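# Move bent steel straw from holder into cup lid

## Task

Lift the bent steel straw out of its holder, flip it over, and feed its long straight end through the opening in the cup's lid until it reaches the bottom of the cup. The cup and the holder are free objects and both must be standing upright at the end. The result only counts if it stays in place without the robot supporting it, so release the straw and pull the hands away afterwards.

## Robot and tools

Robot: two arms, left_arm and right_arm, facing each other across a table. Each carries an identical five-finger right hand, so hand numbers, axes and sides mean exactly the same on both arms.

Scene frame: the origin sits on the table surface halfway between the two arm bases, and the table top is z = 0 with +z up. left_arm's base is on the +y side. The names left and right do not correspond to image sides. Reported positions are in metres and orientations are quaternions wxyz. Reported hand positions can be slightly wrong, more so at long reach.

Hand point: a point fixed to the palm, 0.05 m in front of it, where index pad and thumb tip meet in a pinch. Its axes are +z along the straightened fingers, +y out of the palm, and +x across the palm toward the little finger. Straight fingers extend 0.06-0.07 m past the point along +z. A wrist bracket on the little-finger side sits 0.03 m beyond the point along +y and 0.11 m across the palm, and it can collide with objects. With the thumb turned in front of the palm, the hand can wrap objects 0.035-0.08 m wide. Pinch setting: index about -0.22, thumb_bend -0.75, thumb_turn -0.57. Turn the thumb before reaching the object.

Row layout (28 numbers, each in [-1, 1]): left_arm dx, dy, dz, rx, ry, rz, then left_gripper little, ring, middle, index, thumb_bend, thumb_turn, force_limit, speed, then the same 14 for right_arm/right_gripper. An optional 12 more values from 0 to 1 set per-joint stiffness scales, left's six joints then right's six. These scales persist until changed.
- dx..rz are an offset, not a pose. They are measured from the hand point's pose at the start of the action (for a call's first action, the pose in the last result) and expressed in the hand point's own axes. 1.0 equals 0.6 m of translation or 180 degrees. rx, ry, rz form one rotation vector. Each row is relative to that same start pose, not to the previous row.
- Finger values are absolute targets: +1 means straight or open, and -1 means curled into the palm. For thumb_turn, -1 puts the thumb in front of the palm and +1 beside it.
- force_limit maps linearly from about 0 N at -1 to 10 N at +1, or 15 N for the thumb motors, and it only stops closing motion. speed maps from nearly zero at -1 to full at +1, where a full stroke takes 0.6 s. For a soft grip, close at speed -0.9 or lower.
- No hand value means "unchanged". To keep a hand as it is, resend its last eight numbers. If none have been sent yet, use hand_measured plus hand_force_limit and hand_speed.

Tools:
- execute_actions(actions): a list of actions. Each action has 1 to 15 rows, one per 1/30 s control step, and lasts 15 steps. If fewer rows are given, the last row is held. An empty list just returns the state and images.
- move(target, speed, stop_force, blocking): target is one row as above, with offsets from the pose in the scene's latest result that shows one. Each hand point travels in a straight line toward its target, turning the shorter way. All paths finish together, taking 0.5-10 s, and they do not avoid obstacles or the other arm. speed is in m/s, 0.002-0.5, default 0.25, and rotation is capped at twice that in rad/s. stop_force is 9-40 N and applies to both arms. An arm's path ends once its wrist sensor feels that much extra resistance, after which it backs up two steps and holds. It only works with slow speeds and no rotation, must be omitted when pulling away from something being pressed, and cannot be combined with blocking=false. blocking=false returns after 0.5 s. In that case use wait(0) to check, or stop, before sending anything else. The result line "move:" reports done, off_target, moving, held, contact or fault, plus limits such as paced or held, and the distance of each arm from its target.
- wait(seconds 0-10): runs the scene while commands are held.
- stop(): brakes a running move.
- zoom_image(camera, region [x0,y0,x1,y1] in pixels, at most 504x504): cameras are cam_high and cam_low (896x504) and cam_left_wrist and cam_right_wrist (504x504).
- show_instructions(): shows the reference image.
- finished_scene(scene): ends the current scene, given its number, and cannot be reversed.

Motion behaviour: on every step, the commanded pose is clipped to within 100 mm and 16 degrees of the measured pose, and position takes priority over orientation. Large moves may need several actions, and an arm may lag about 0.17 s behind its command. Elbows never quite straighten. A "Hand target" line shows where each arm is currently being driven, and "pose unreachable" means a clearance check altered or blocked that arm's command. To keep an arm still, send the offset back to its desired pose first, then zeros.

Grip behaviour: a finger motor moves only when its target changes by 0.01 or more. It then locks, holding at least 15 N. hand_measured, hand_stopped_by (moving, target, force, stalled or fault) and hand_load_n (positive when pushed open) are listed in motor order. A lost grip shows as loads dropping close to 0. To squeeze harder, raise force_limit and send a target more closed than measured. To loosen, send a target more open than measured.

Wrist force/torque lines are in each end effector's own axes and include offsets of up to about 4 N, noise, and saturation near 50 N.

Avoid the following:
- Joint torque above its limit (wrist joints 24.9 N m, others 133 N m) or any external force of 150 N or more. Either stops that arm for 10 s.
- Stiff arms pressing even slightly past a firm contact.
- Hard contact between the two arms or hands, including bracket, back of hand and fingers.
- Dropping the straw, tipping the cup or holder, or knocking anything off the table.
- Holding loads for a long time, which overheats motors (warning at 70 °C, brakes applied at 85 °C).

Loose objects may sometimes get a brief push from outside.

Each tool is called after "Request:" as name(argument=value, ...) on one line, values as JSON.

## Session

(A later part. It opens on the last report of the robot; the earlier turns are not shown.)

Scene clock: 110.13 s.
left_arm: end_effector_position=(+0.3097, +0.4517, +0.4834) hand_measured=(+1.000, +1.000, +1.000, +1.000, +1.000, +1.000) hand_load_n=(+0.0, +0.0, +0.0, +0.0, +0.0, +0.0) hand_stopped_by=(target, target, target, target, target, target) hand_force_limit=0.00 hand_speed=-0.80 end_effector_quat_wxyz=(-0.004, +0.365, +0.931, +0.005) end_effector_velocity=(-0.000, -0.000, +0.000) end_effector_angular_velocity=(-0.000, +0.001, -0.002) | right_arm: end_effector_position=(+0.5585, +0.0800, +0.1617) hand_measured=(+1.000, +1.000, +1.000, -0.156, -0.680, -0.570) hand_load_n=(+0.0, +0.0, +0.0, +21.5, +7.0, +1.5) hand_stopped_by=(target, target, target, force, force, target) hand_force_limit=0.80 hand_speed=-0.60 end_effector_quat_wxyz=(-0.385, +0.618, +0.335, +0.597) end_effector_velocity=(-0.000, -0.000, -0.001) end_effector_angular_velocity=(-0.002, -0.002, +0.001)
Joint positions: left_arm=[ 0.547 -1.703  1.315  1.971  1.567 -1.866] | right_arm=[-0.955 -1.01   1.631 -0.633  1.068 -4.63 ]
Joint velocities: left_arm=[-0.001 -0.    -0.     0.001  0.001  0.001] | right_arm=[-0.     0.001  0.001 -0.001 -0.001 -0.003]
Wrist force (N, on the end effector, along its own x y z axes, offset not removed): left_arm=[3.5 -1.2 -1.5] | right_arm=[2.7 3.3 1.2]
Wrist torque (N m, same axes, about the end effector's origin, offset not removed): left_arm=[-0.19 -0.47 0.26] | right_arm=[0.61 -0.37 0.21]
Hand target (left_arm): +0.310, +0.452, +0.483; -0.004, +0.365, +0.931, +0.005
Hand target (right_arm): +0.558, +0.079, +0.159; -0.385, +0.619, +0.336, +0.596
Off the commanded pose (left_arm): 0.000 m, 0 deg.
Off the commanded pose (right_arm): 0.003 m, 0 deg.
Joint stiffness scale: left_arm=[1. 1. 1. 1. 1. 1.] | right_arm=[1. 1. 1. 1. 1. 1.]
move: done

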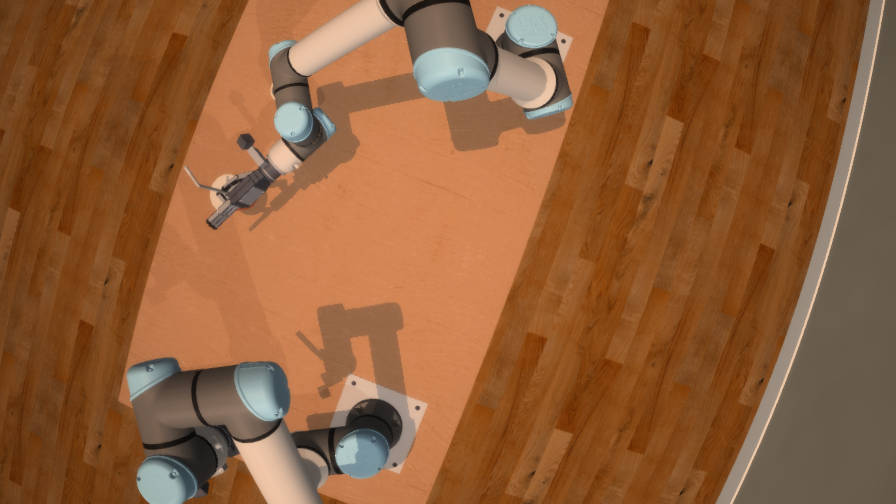

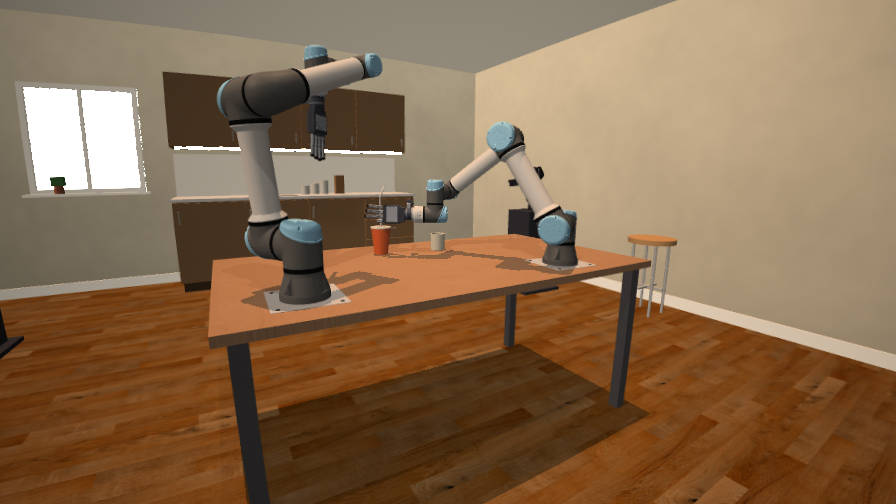

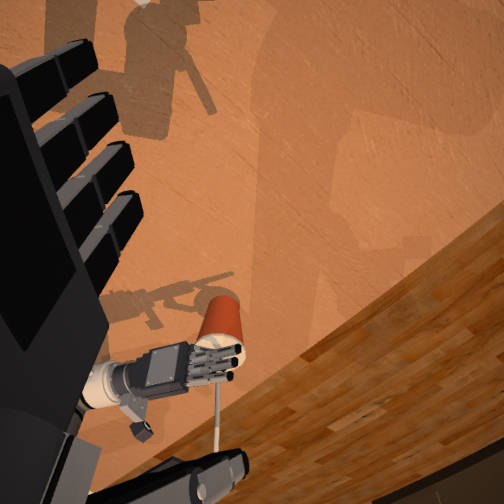

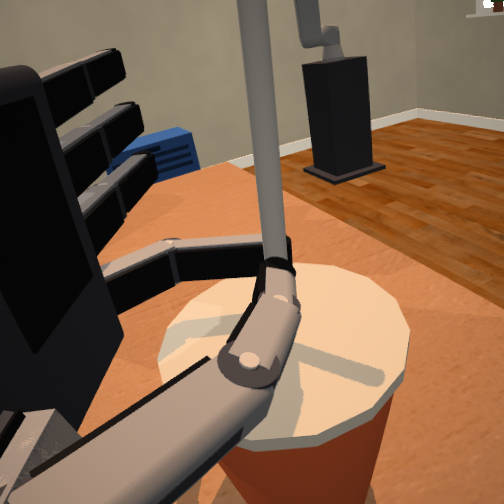

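In. A bit deeper, then release.

Request:
move(target=[0,0,0,0,0,0,1,1,1,1,1,1,0,-0.8,-0.02,0.003,0.003,0,0,0,1,1,1,-0.2,-0.7,-0.57,0.8,-0.6], speed=0.025)

Request:
move(target=[0,0,0,0,0,0,1,1,1,1,1,1,0,-0.8,0,0,0,0,0,0,1,1,1,0.1,-0.45,-0.57,0.8,-0.7])

Request:
zoom_image(camera="cam_low", region=[345,170,425,245])

Scene clock: 114.90 s.
left_arm: end_effector_position=(+0.3097, +0.4517, +0.4834) hand_measured=(+1.000, +1.000, +1.000, +1.000, +1.000, +1.000) hand_load_n=(+0.0, +0.0, +0.0, +0.0, +0.0, +0.0) hand_stopped_by=(target, target, target, target, target, target) hand_force_limit=0.00 hand_speed=-0.80 end_effector_quat_wxyz=(-0.004, +0.365, +0.931, +0.005) end_effector_velocity=(-0.000, -0.000, -0.000) end_effector_angular_velocity=(+0.000, +0.000, -0.000) | right_arm: end_effector_position=(+0.5607, +0.0814, +0.1520) hand_measured=(+1.000, +1.000, +1.000, -0.156, -0.680, -0.570) hand_load_n=(+0.0, +0.0, +0.0, +21.5, +7.0, +1.0) hand_stopped_by=(target, target, target, force, force, target) hand_force_limit=0.80 hand_speed=-0.60 end_effector_quat_wxyz=(-0.385, +0.618, +0.335, +0.598) end_effector_velocity=(+0.001, +0.001, +0.000) end_effector_angular_velocity=(+0.004, -0.004, +0.000)
Joint positions: left_arm=[ 0.547 -1.703  1.315  1.971  1.567 -1.866] | right_arm=[-0.955 -0.991  1.631 -0.654  1.068 -4.631]
Joint velocities: left_arm=[-0.  0. -0.  0.  0.  0.] | right_arm=[-0.     0.003 -0.001 -0.008 -0.     0.001]
Wrist force (N, on the end effector, along its own x y z axes, offset not removed): left_arm=[1.7 0.0 1.2] | right_arm=[0.7 -1.5 0.8]
Wrist torque (N m, same axes, about the end effector's origin, offset not removed): left_arm=[0.05 -0.39 0.10] | right_arm=[-0.27 -0.33 0.08]
Hand target (left_arm): +0.310, +0.452, +0.483; -0.004, +0.365, +0.931, +0.005
Hand target (right_arm): +0.560, +0.081, +0.150; -0.385, +0.618, +0.335, +0.597
Off the commanded pose (left_arm): 0.000 m, 0 deg.
Off the commanded pose (right_arm): 0.002 m, 0 deg.
Joint stiffness scale: left_arm=[1. 1. 1. 1. 1. 1.] | right_arm=[1. 1. 1. 1. 1. 1.]
move: done

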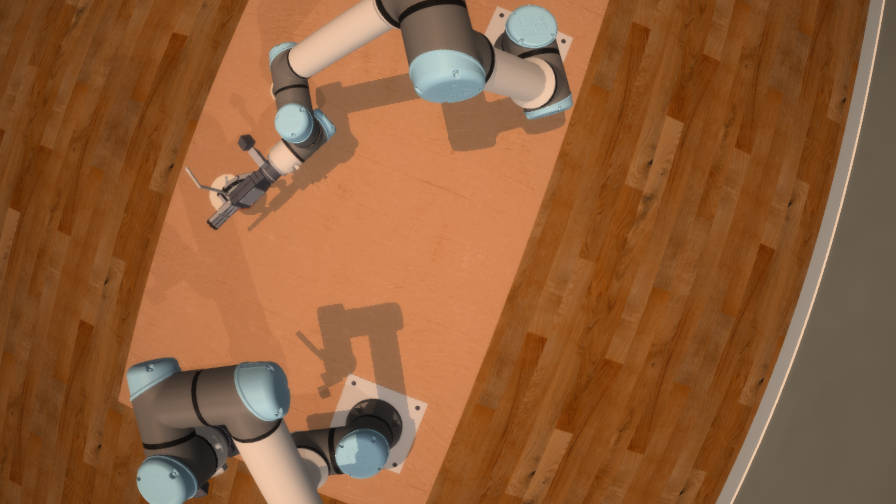

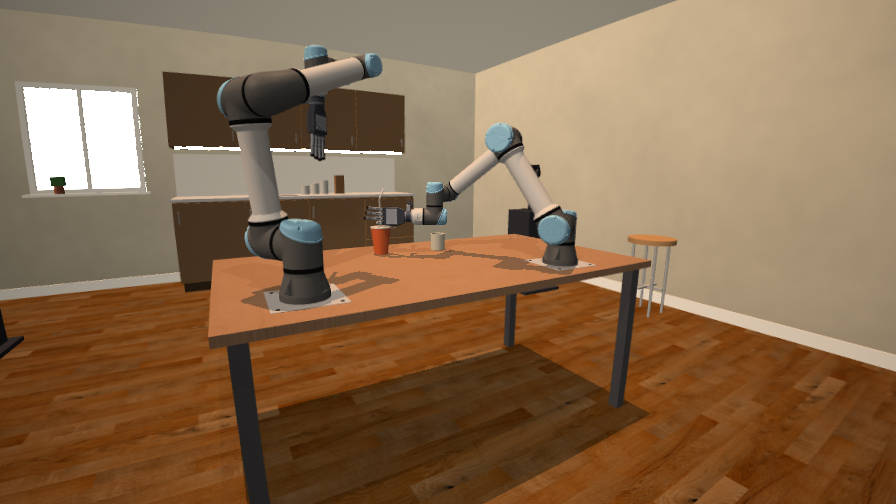

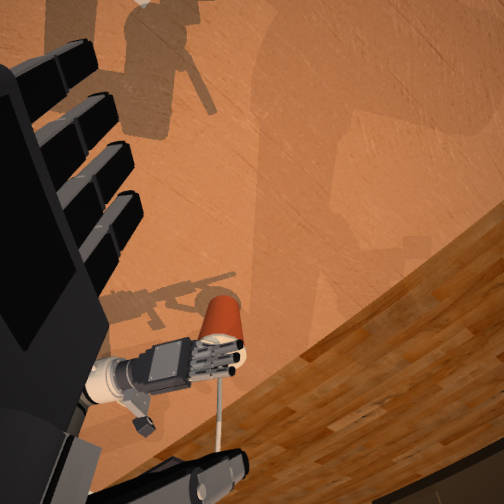

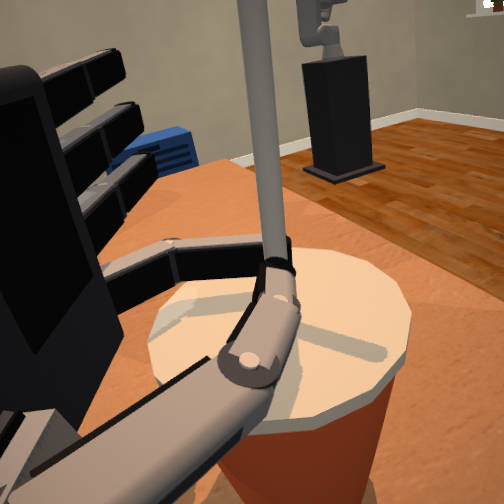

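Scene clock: 115.93 s.
left_arm: end_effector_position=(+0.3097, +0.4517, +0.4834) hand_measured=(+1.000, +1.000, +1.000, +1.000, +1.000, +1.000) hand_load_n=(+0.0, +0.0, +0.0, +0.0, +0.0, +0.0) hand_stopped_by=(target, target, target, target, target, target) hand_force_limit=0.00 hand_speed=-0.80 end_effector_quat_wxyz=(-0.004, +0.365, +0.931, +0.005) end_effector_velocity=(+0.000, +0.000, +0.001) end_effector_angular_velocity=(-0.002, -0.001, -0.001) | right_arm: end_effector_position=(+0.5608, +0.0814, +0.1520) hand_measured=(+1.000, +1.000, +1.000, +0.100, -0.450, -0.570) hand_load_n=(+0.0, +0.0, +0.0, +0.0, +0.0, +0.0) hand_stopped_by=(target, target, target, target, target, target) hand_force_limit=0.80 hand_speed=-0.70 end_effector_quat_wxyz=(-0.385, +0.618, +0.335, +0.598) end_effector_velocity=(-0.000, -0.000, -0.001) end_effector_angular_velocity=(-0.000, +0.001, +0.001)
Joint positions: left_arm=[ 0.547 -1.703  1.315  1.971  1.567 -1.866] | right_arm=[-0.955 -0.991  1.631 -0.654  1.068 -4.631]
Joint velocities: left_arm=[ 0.001 -0.    -0.002 -0.    -0.     0.002] | right_arm=[-0.     0.     0.001 -0.    -0.001 -0.   ]
Wrist force (N, on the end effector, along its own x y z axes, offset not removed): left_arm=[2.2 -2.3 1.5] | right_arm=[3.7 -1.2 -0.9]
Wrist torque (N m, same axes, about the end effector's origin, offset not removed): left_arm=[-0.45 -0.48 0.16] | right_arm=[0.04 -0.62 0.07]
Hand target (left_arm): +0.310, +0.452, +0.483; -0.004, +0.365, +0.931, +0.005
Hand target (right_arm): +0.561, +0.081, +0.152; -0.385, +0.618, +0.335, +0.598
Off the commanded pose (left_arm): 0.000 m, 0 deg.
Off the commanded pose (right_arm): 0.000 m, 0 deg.
Joint stiffness scale: left_arm=[1. 1. 1. 1. 1. 1.] | right_arm=[1. 1. 1. 1. 1. 1.]
move: done

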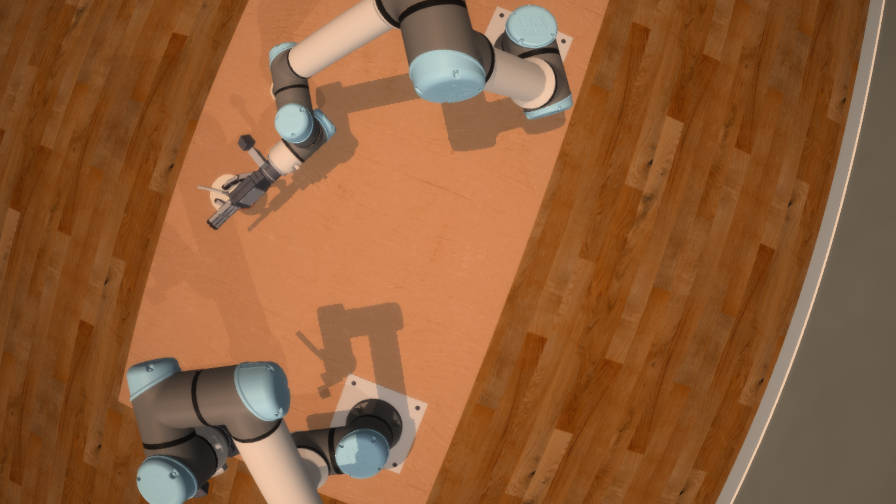

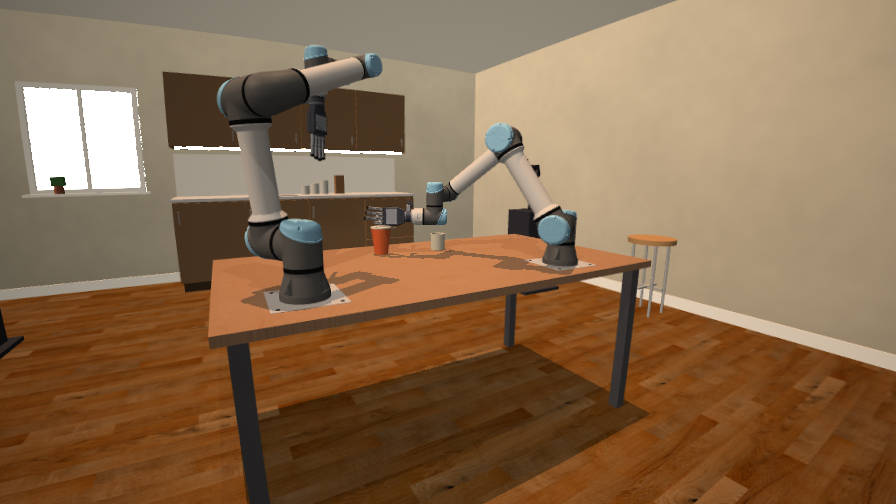

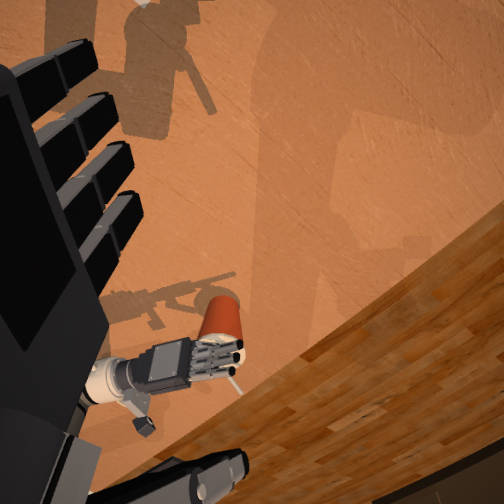

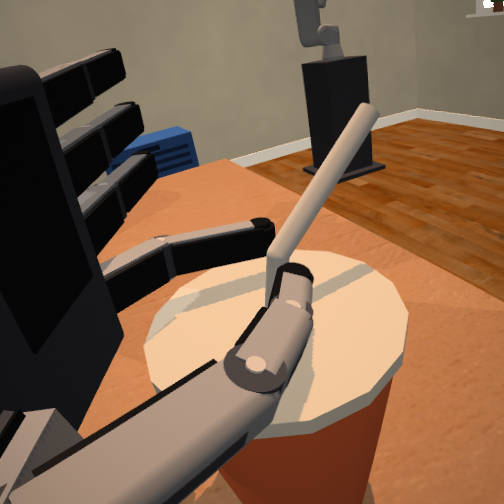

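Region (345, 170, 425, 245) of cam_low's 896x504 image, scaled by 6.300, with more detail than that image has; it fills the top 472 rows of this view, and the rest is white.

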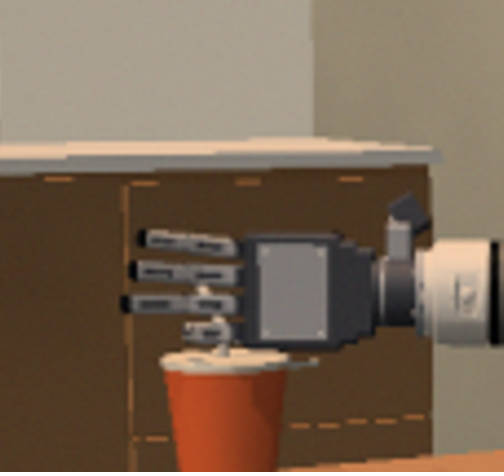

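Request:
move(target=[0,0,0,0,0,0,1,1,1,1,1,1,0,-0.8,0,0,0,0,0,0,1,1,1,1,-0.45,-0.57,0.8,1])

Request:
move(target=[0,0,0,0,0,0,1,1,1,1,1,1,0,-0.8,0.1,-0.05,-0.25,0,0,0,1,1,1,1,-0.45,-0.57,0.8,1], speed=0.15)

Scene clock: 119.83 s.
left_arm: end_effector_position=(+0.3097, +0.4517, +0.4834) hand_measured=(+1.000, +1.000, +1.000, +1.000, +1.000, +1.000) hand_load_n=(+0.0, +0.0, +0.0, +0.0, +0.0, +0.0) hand_stopped_by=(target, target, target, target, target, target) hand_force_limit=0.00 hand_speed=-0.80 end_effector_quat_wxyz=(-0.004, +0.365, +0.931, +0.005) end_effector_velocity=(+0.000, -0.000, -0.000) end_effector_angular_velocity=(-0.000, -0.001, +0.002) | right_arm: end_effector_position=(+0.5608, +0.0814, +0.1520) hand_measured=(+1.000, +1.000, +1.000, +1.000, -0.450, -0.570) hand_load_n=(+0.0, +0.0, +0.0, +0.0, +0.0, +0.0) hand_stopped_by=(target, target, target, target, target, target) hand_force_limit=0.80 hand_speed=1.00 end_effector_quat_wxyz=(-0.385, +0.618, +0.335, +0.598) end_effector_velocity=(-0.000, +0.001, +0.002) end_effector_angular_velocity=(+0.001, -0.002, +0.001)
Joint positions: left_arm=[ 0.547 -1.703  1.315  1.971  1.567 -1.866] | right_arm=[-0.955 -0.991  1.631 -0.654  1.068 -4.631]
Joint velocities: left_arm=[-0.001  0.    -0.    -0.001 -0.    -0.003] | right_arm=[ 0.001 -0.001 -0.001  0.    -0.001 -0.001]
Wrist force (N, on the end effector, along its own x y z axes, offset not removed): left_arm=[-0.6 -1.5 0.9] | right_arm=[-1.2 1.6 -2.2]
Wrist torque (N m, same axes, about the end effector's origin, offset not removed): left_arm=[-0.18 -0.11 -0.02] | right_arm=[0.28 0.31 -0.32]
Hand target (left_arm): +0.310, +0.452, +0.483; -0.004, +0.365, +0.931, +0.005
Hand target (right_arm): +0.561, +0.081, +0.152; -0.385, +0.618, +0.335, +0.598
Off the commanded pose (left_arm): 0.000 m, 0 deg.
Off the commanded pose (right_arm): 0.000 m, 0 deg.
Joint stiffness scale: left_arm=[1. 1. 1. 1. 1. 1.] | right_arm=[1. 1. 1. 1. 1. 1.]
move: done

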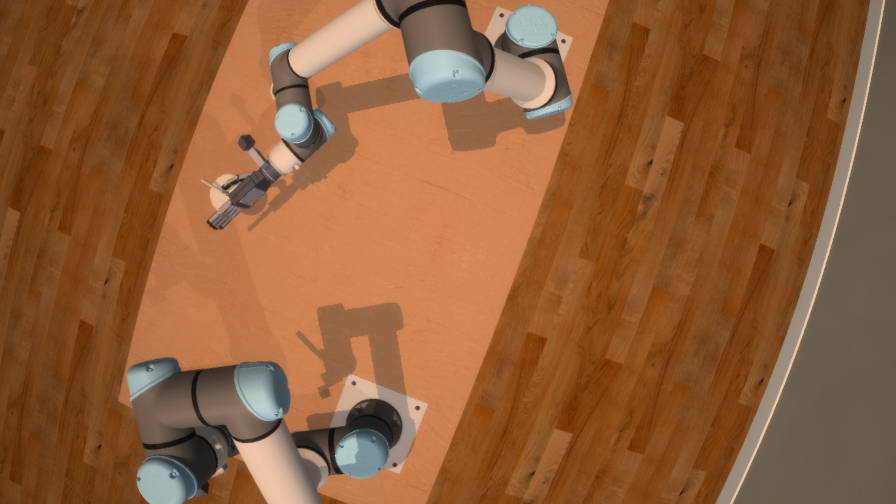

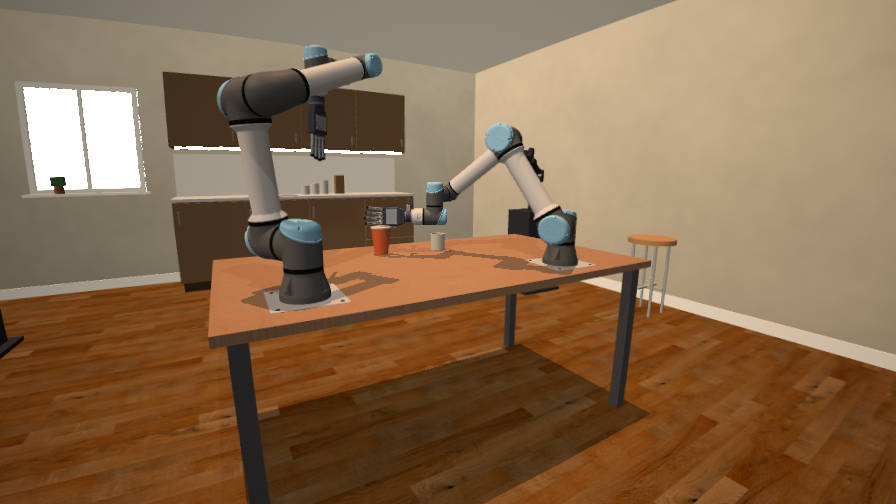

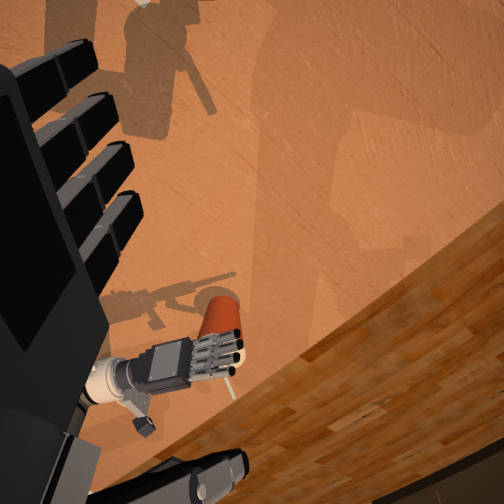

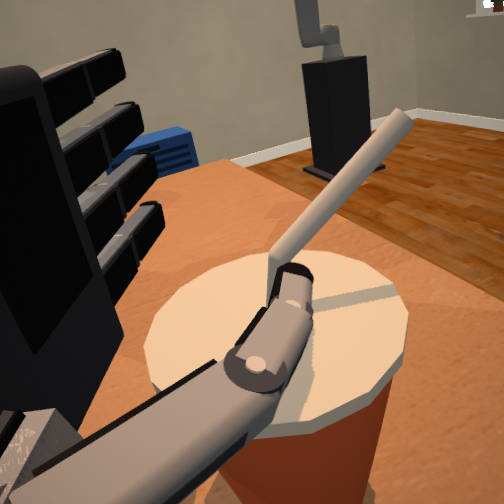

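Scene clock: 121.63 s.
left_arm: end_effector_position=(+0.3097, +0.4517, +0.4834) hand_measured=(+1.000, +1.000, +1.000, +1.000, +1.000, +1.000) hand_load_n=(+0.0, +0.0, +0.0, +0.0, +0.0, +0.0) hand_stopped_by=(target, target, target, target, target, target) hand_force_limit=0.00 hand_speed=-0.80 end_effector_quat_wxyz=(-0.004, +0.365, +0.931, +0.005) end_effector_velocity=(+0.000, +0.000, +0.000) end_effector_angular_velocity=(-0.001, -0.001, +0.001) | right_arm: end_effector_position=(+0.4668, -0.0370, +0.2130) hand_measured=(+1.000, +1.000, +1.000, +1.000, -0.450, -0.570) hand_load_n=(+0.0, +0.0, +0.0, +0.0, +0.0, +0.0) hand_stopped_by=(target, target, target, target, target, target) hand_force_limit=0.80 hand_speed=1.00 end_effector_quat_wxyz=(-0.385, +0.616, +0.336, +0.599) end_effector_velocity=(-0.001, -0.002, +0.002) end_effector_angular_velocity=(+0.000, -0.001, +0.002)
Joint positions: left_arm=[ 0.547 -1.703  1.315  1.971  1.567 -1.866] | right_arm=[-1.079 -1.387  2.033 -0.664  0.943 -4.63 ]
Joint velocities: left_arm=[ 0.001 -0.001 -0.001 -0.    -0.001 -0.   ] | right_arm=[-0.004 -0.008  0.005  0.002 -0.007 -0.   ]
Wrist force (N, on the end effector, along its own x y z axes, offset not removed): left_arm=[0.9 -0.1 -1.3] | right_arm=[-0.5 -2.2 -1.2]
Wrist torque (N m, same axes, about the end effector's origin, offset not removed): left_arm=[0.08 -0.17 0.18] | right_arm=[-0.15 0.22 -0.25]
Hand target (left_arm): +0.310, +0.452, +0.483; -0.004, +0.365, +0.931, +0.005
Hand target (right_arm): +0.466, -0.039, +0.212; -0.385, +0.618, +0.335, +0.598
Off the commanded pose (left_arm): 0.000 m, 0 deg.
Off the commanded pose (right_arm): 0.002 m, 0 deg.
Joint stiffness scale: left_arm=[1. 1. 1. 1. 1. 1.] | right_arm=[1. 1. 1. 1. 1. 1.]
move: done

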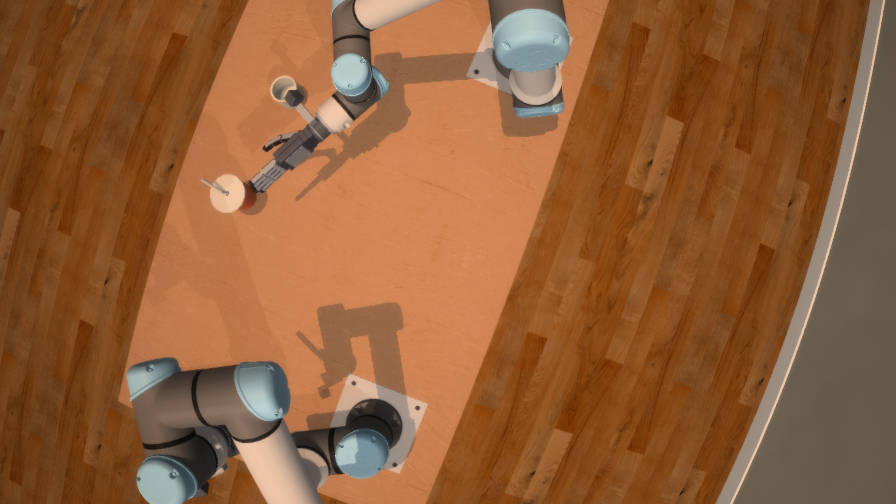

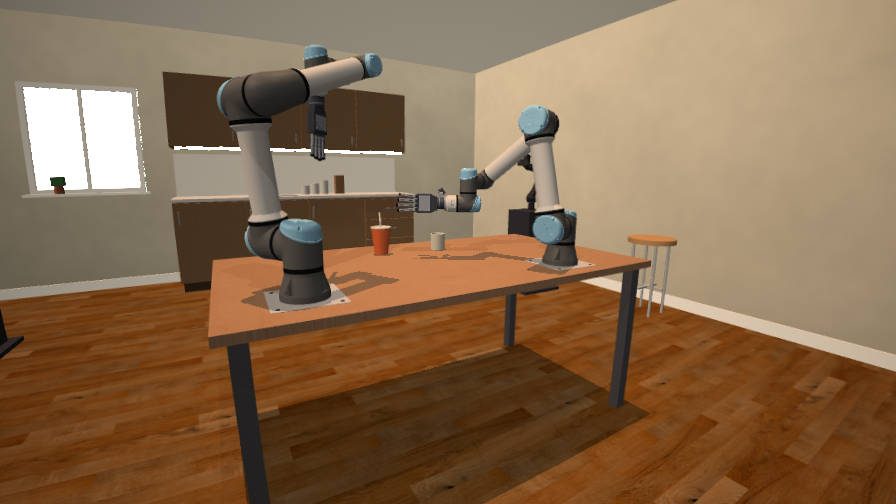

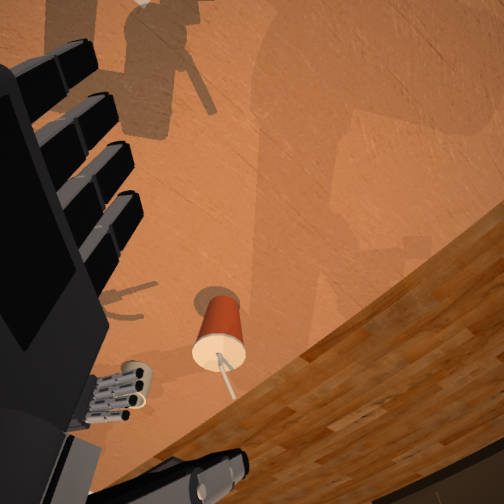

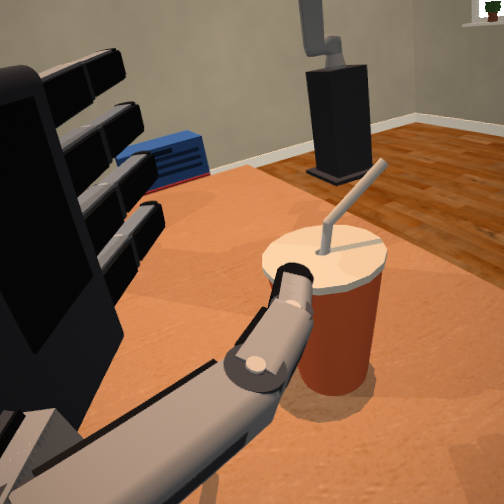

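Request:
finished_scene(scene=2)

The scene is finished: the task was done.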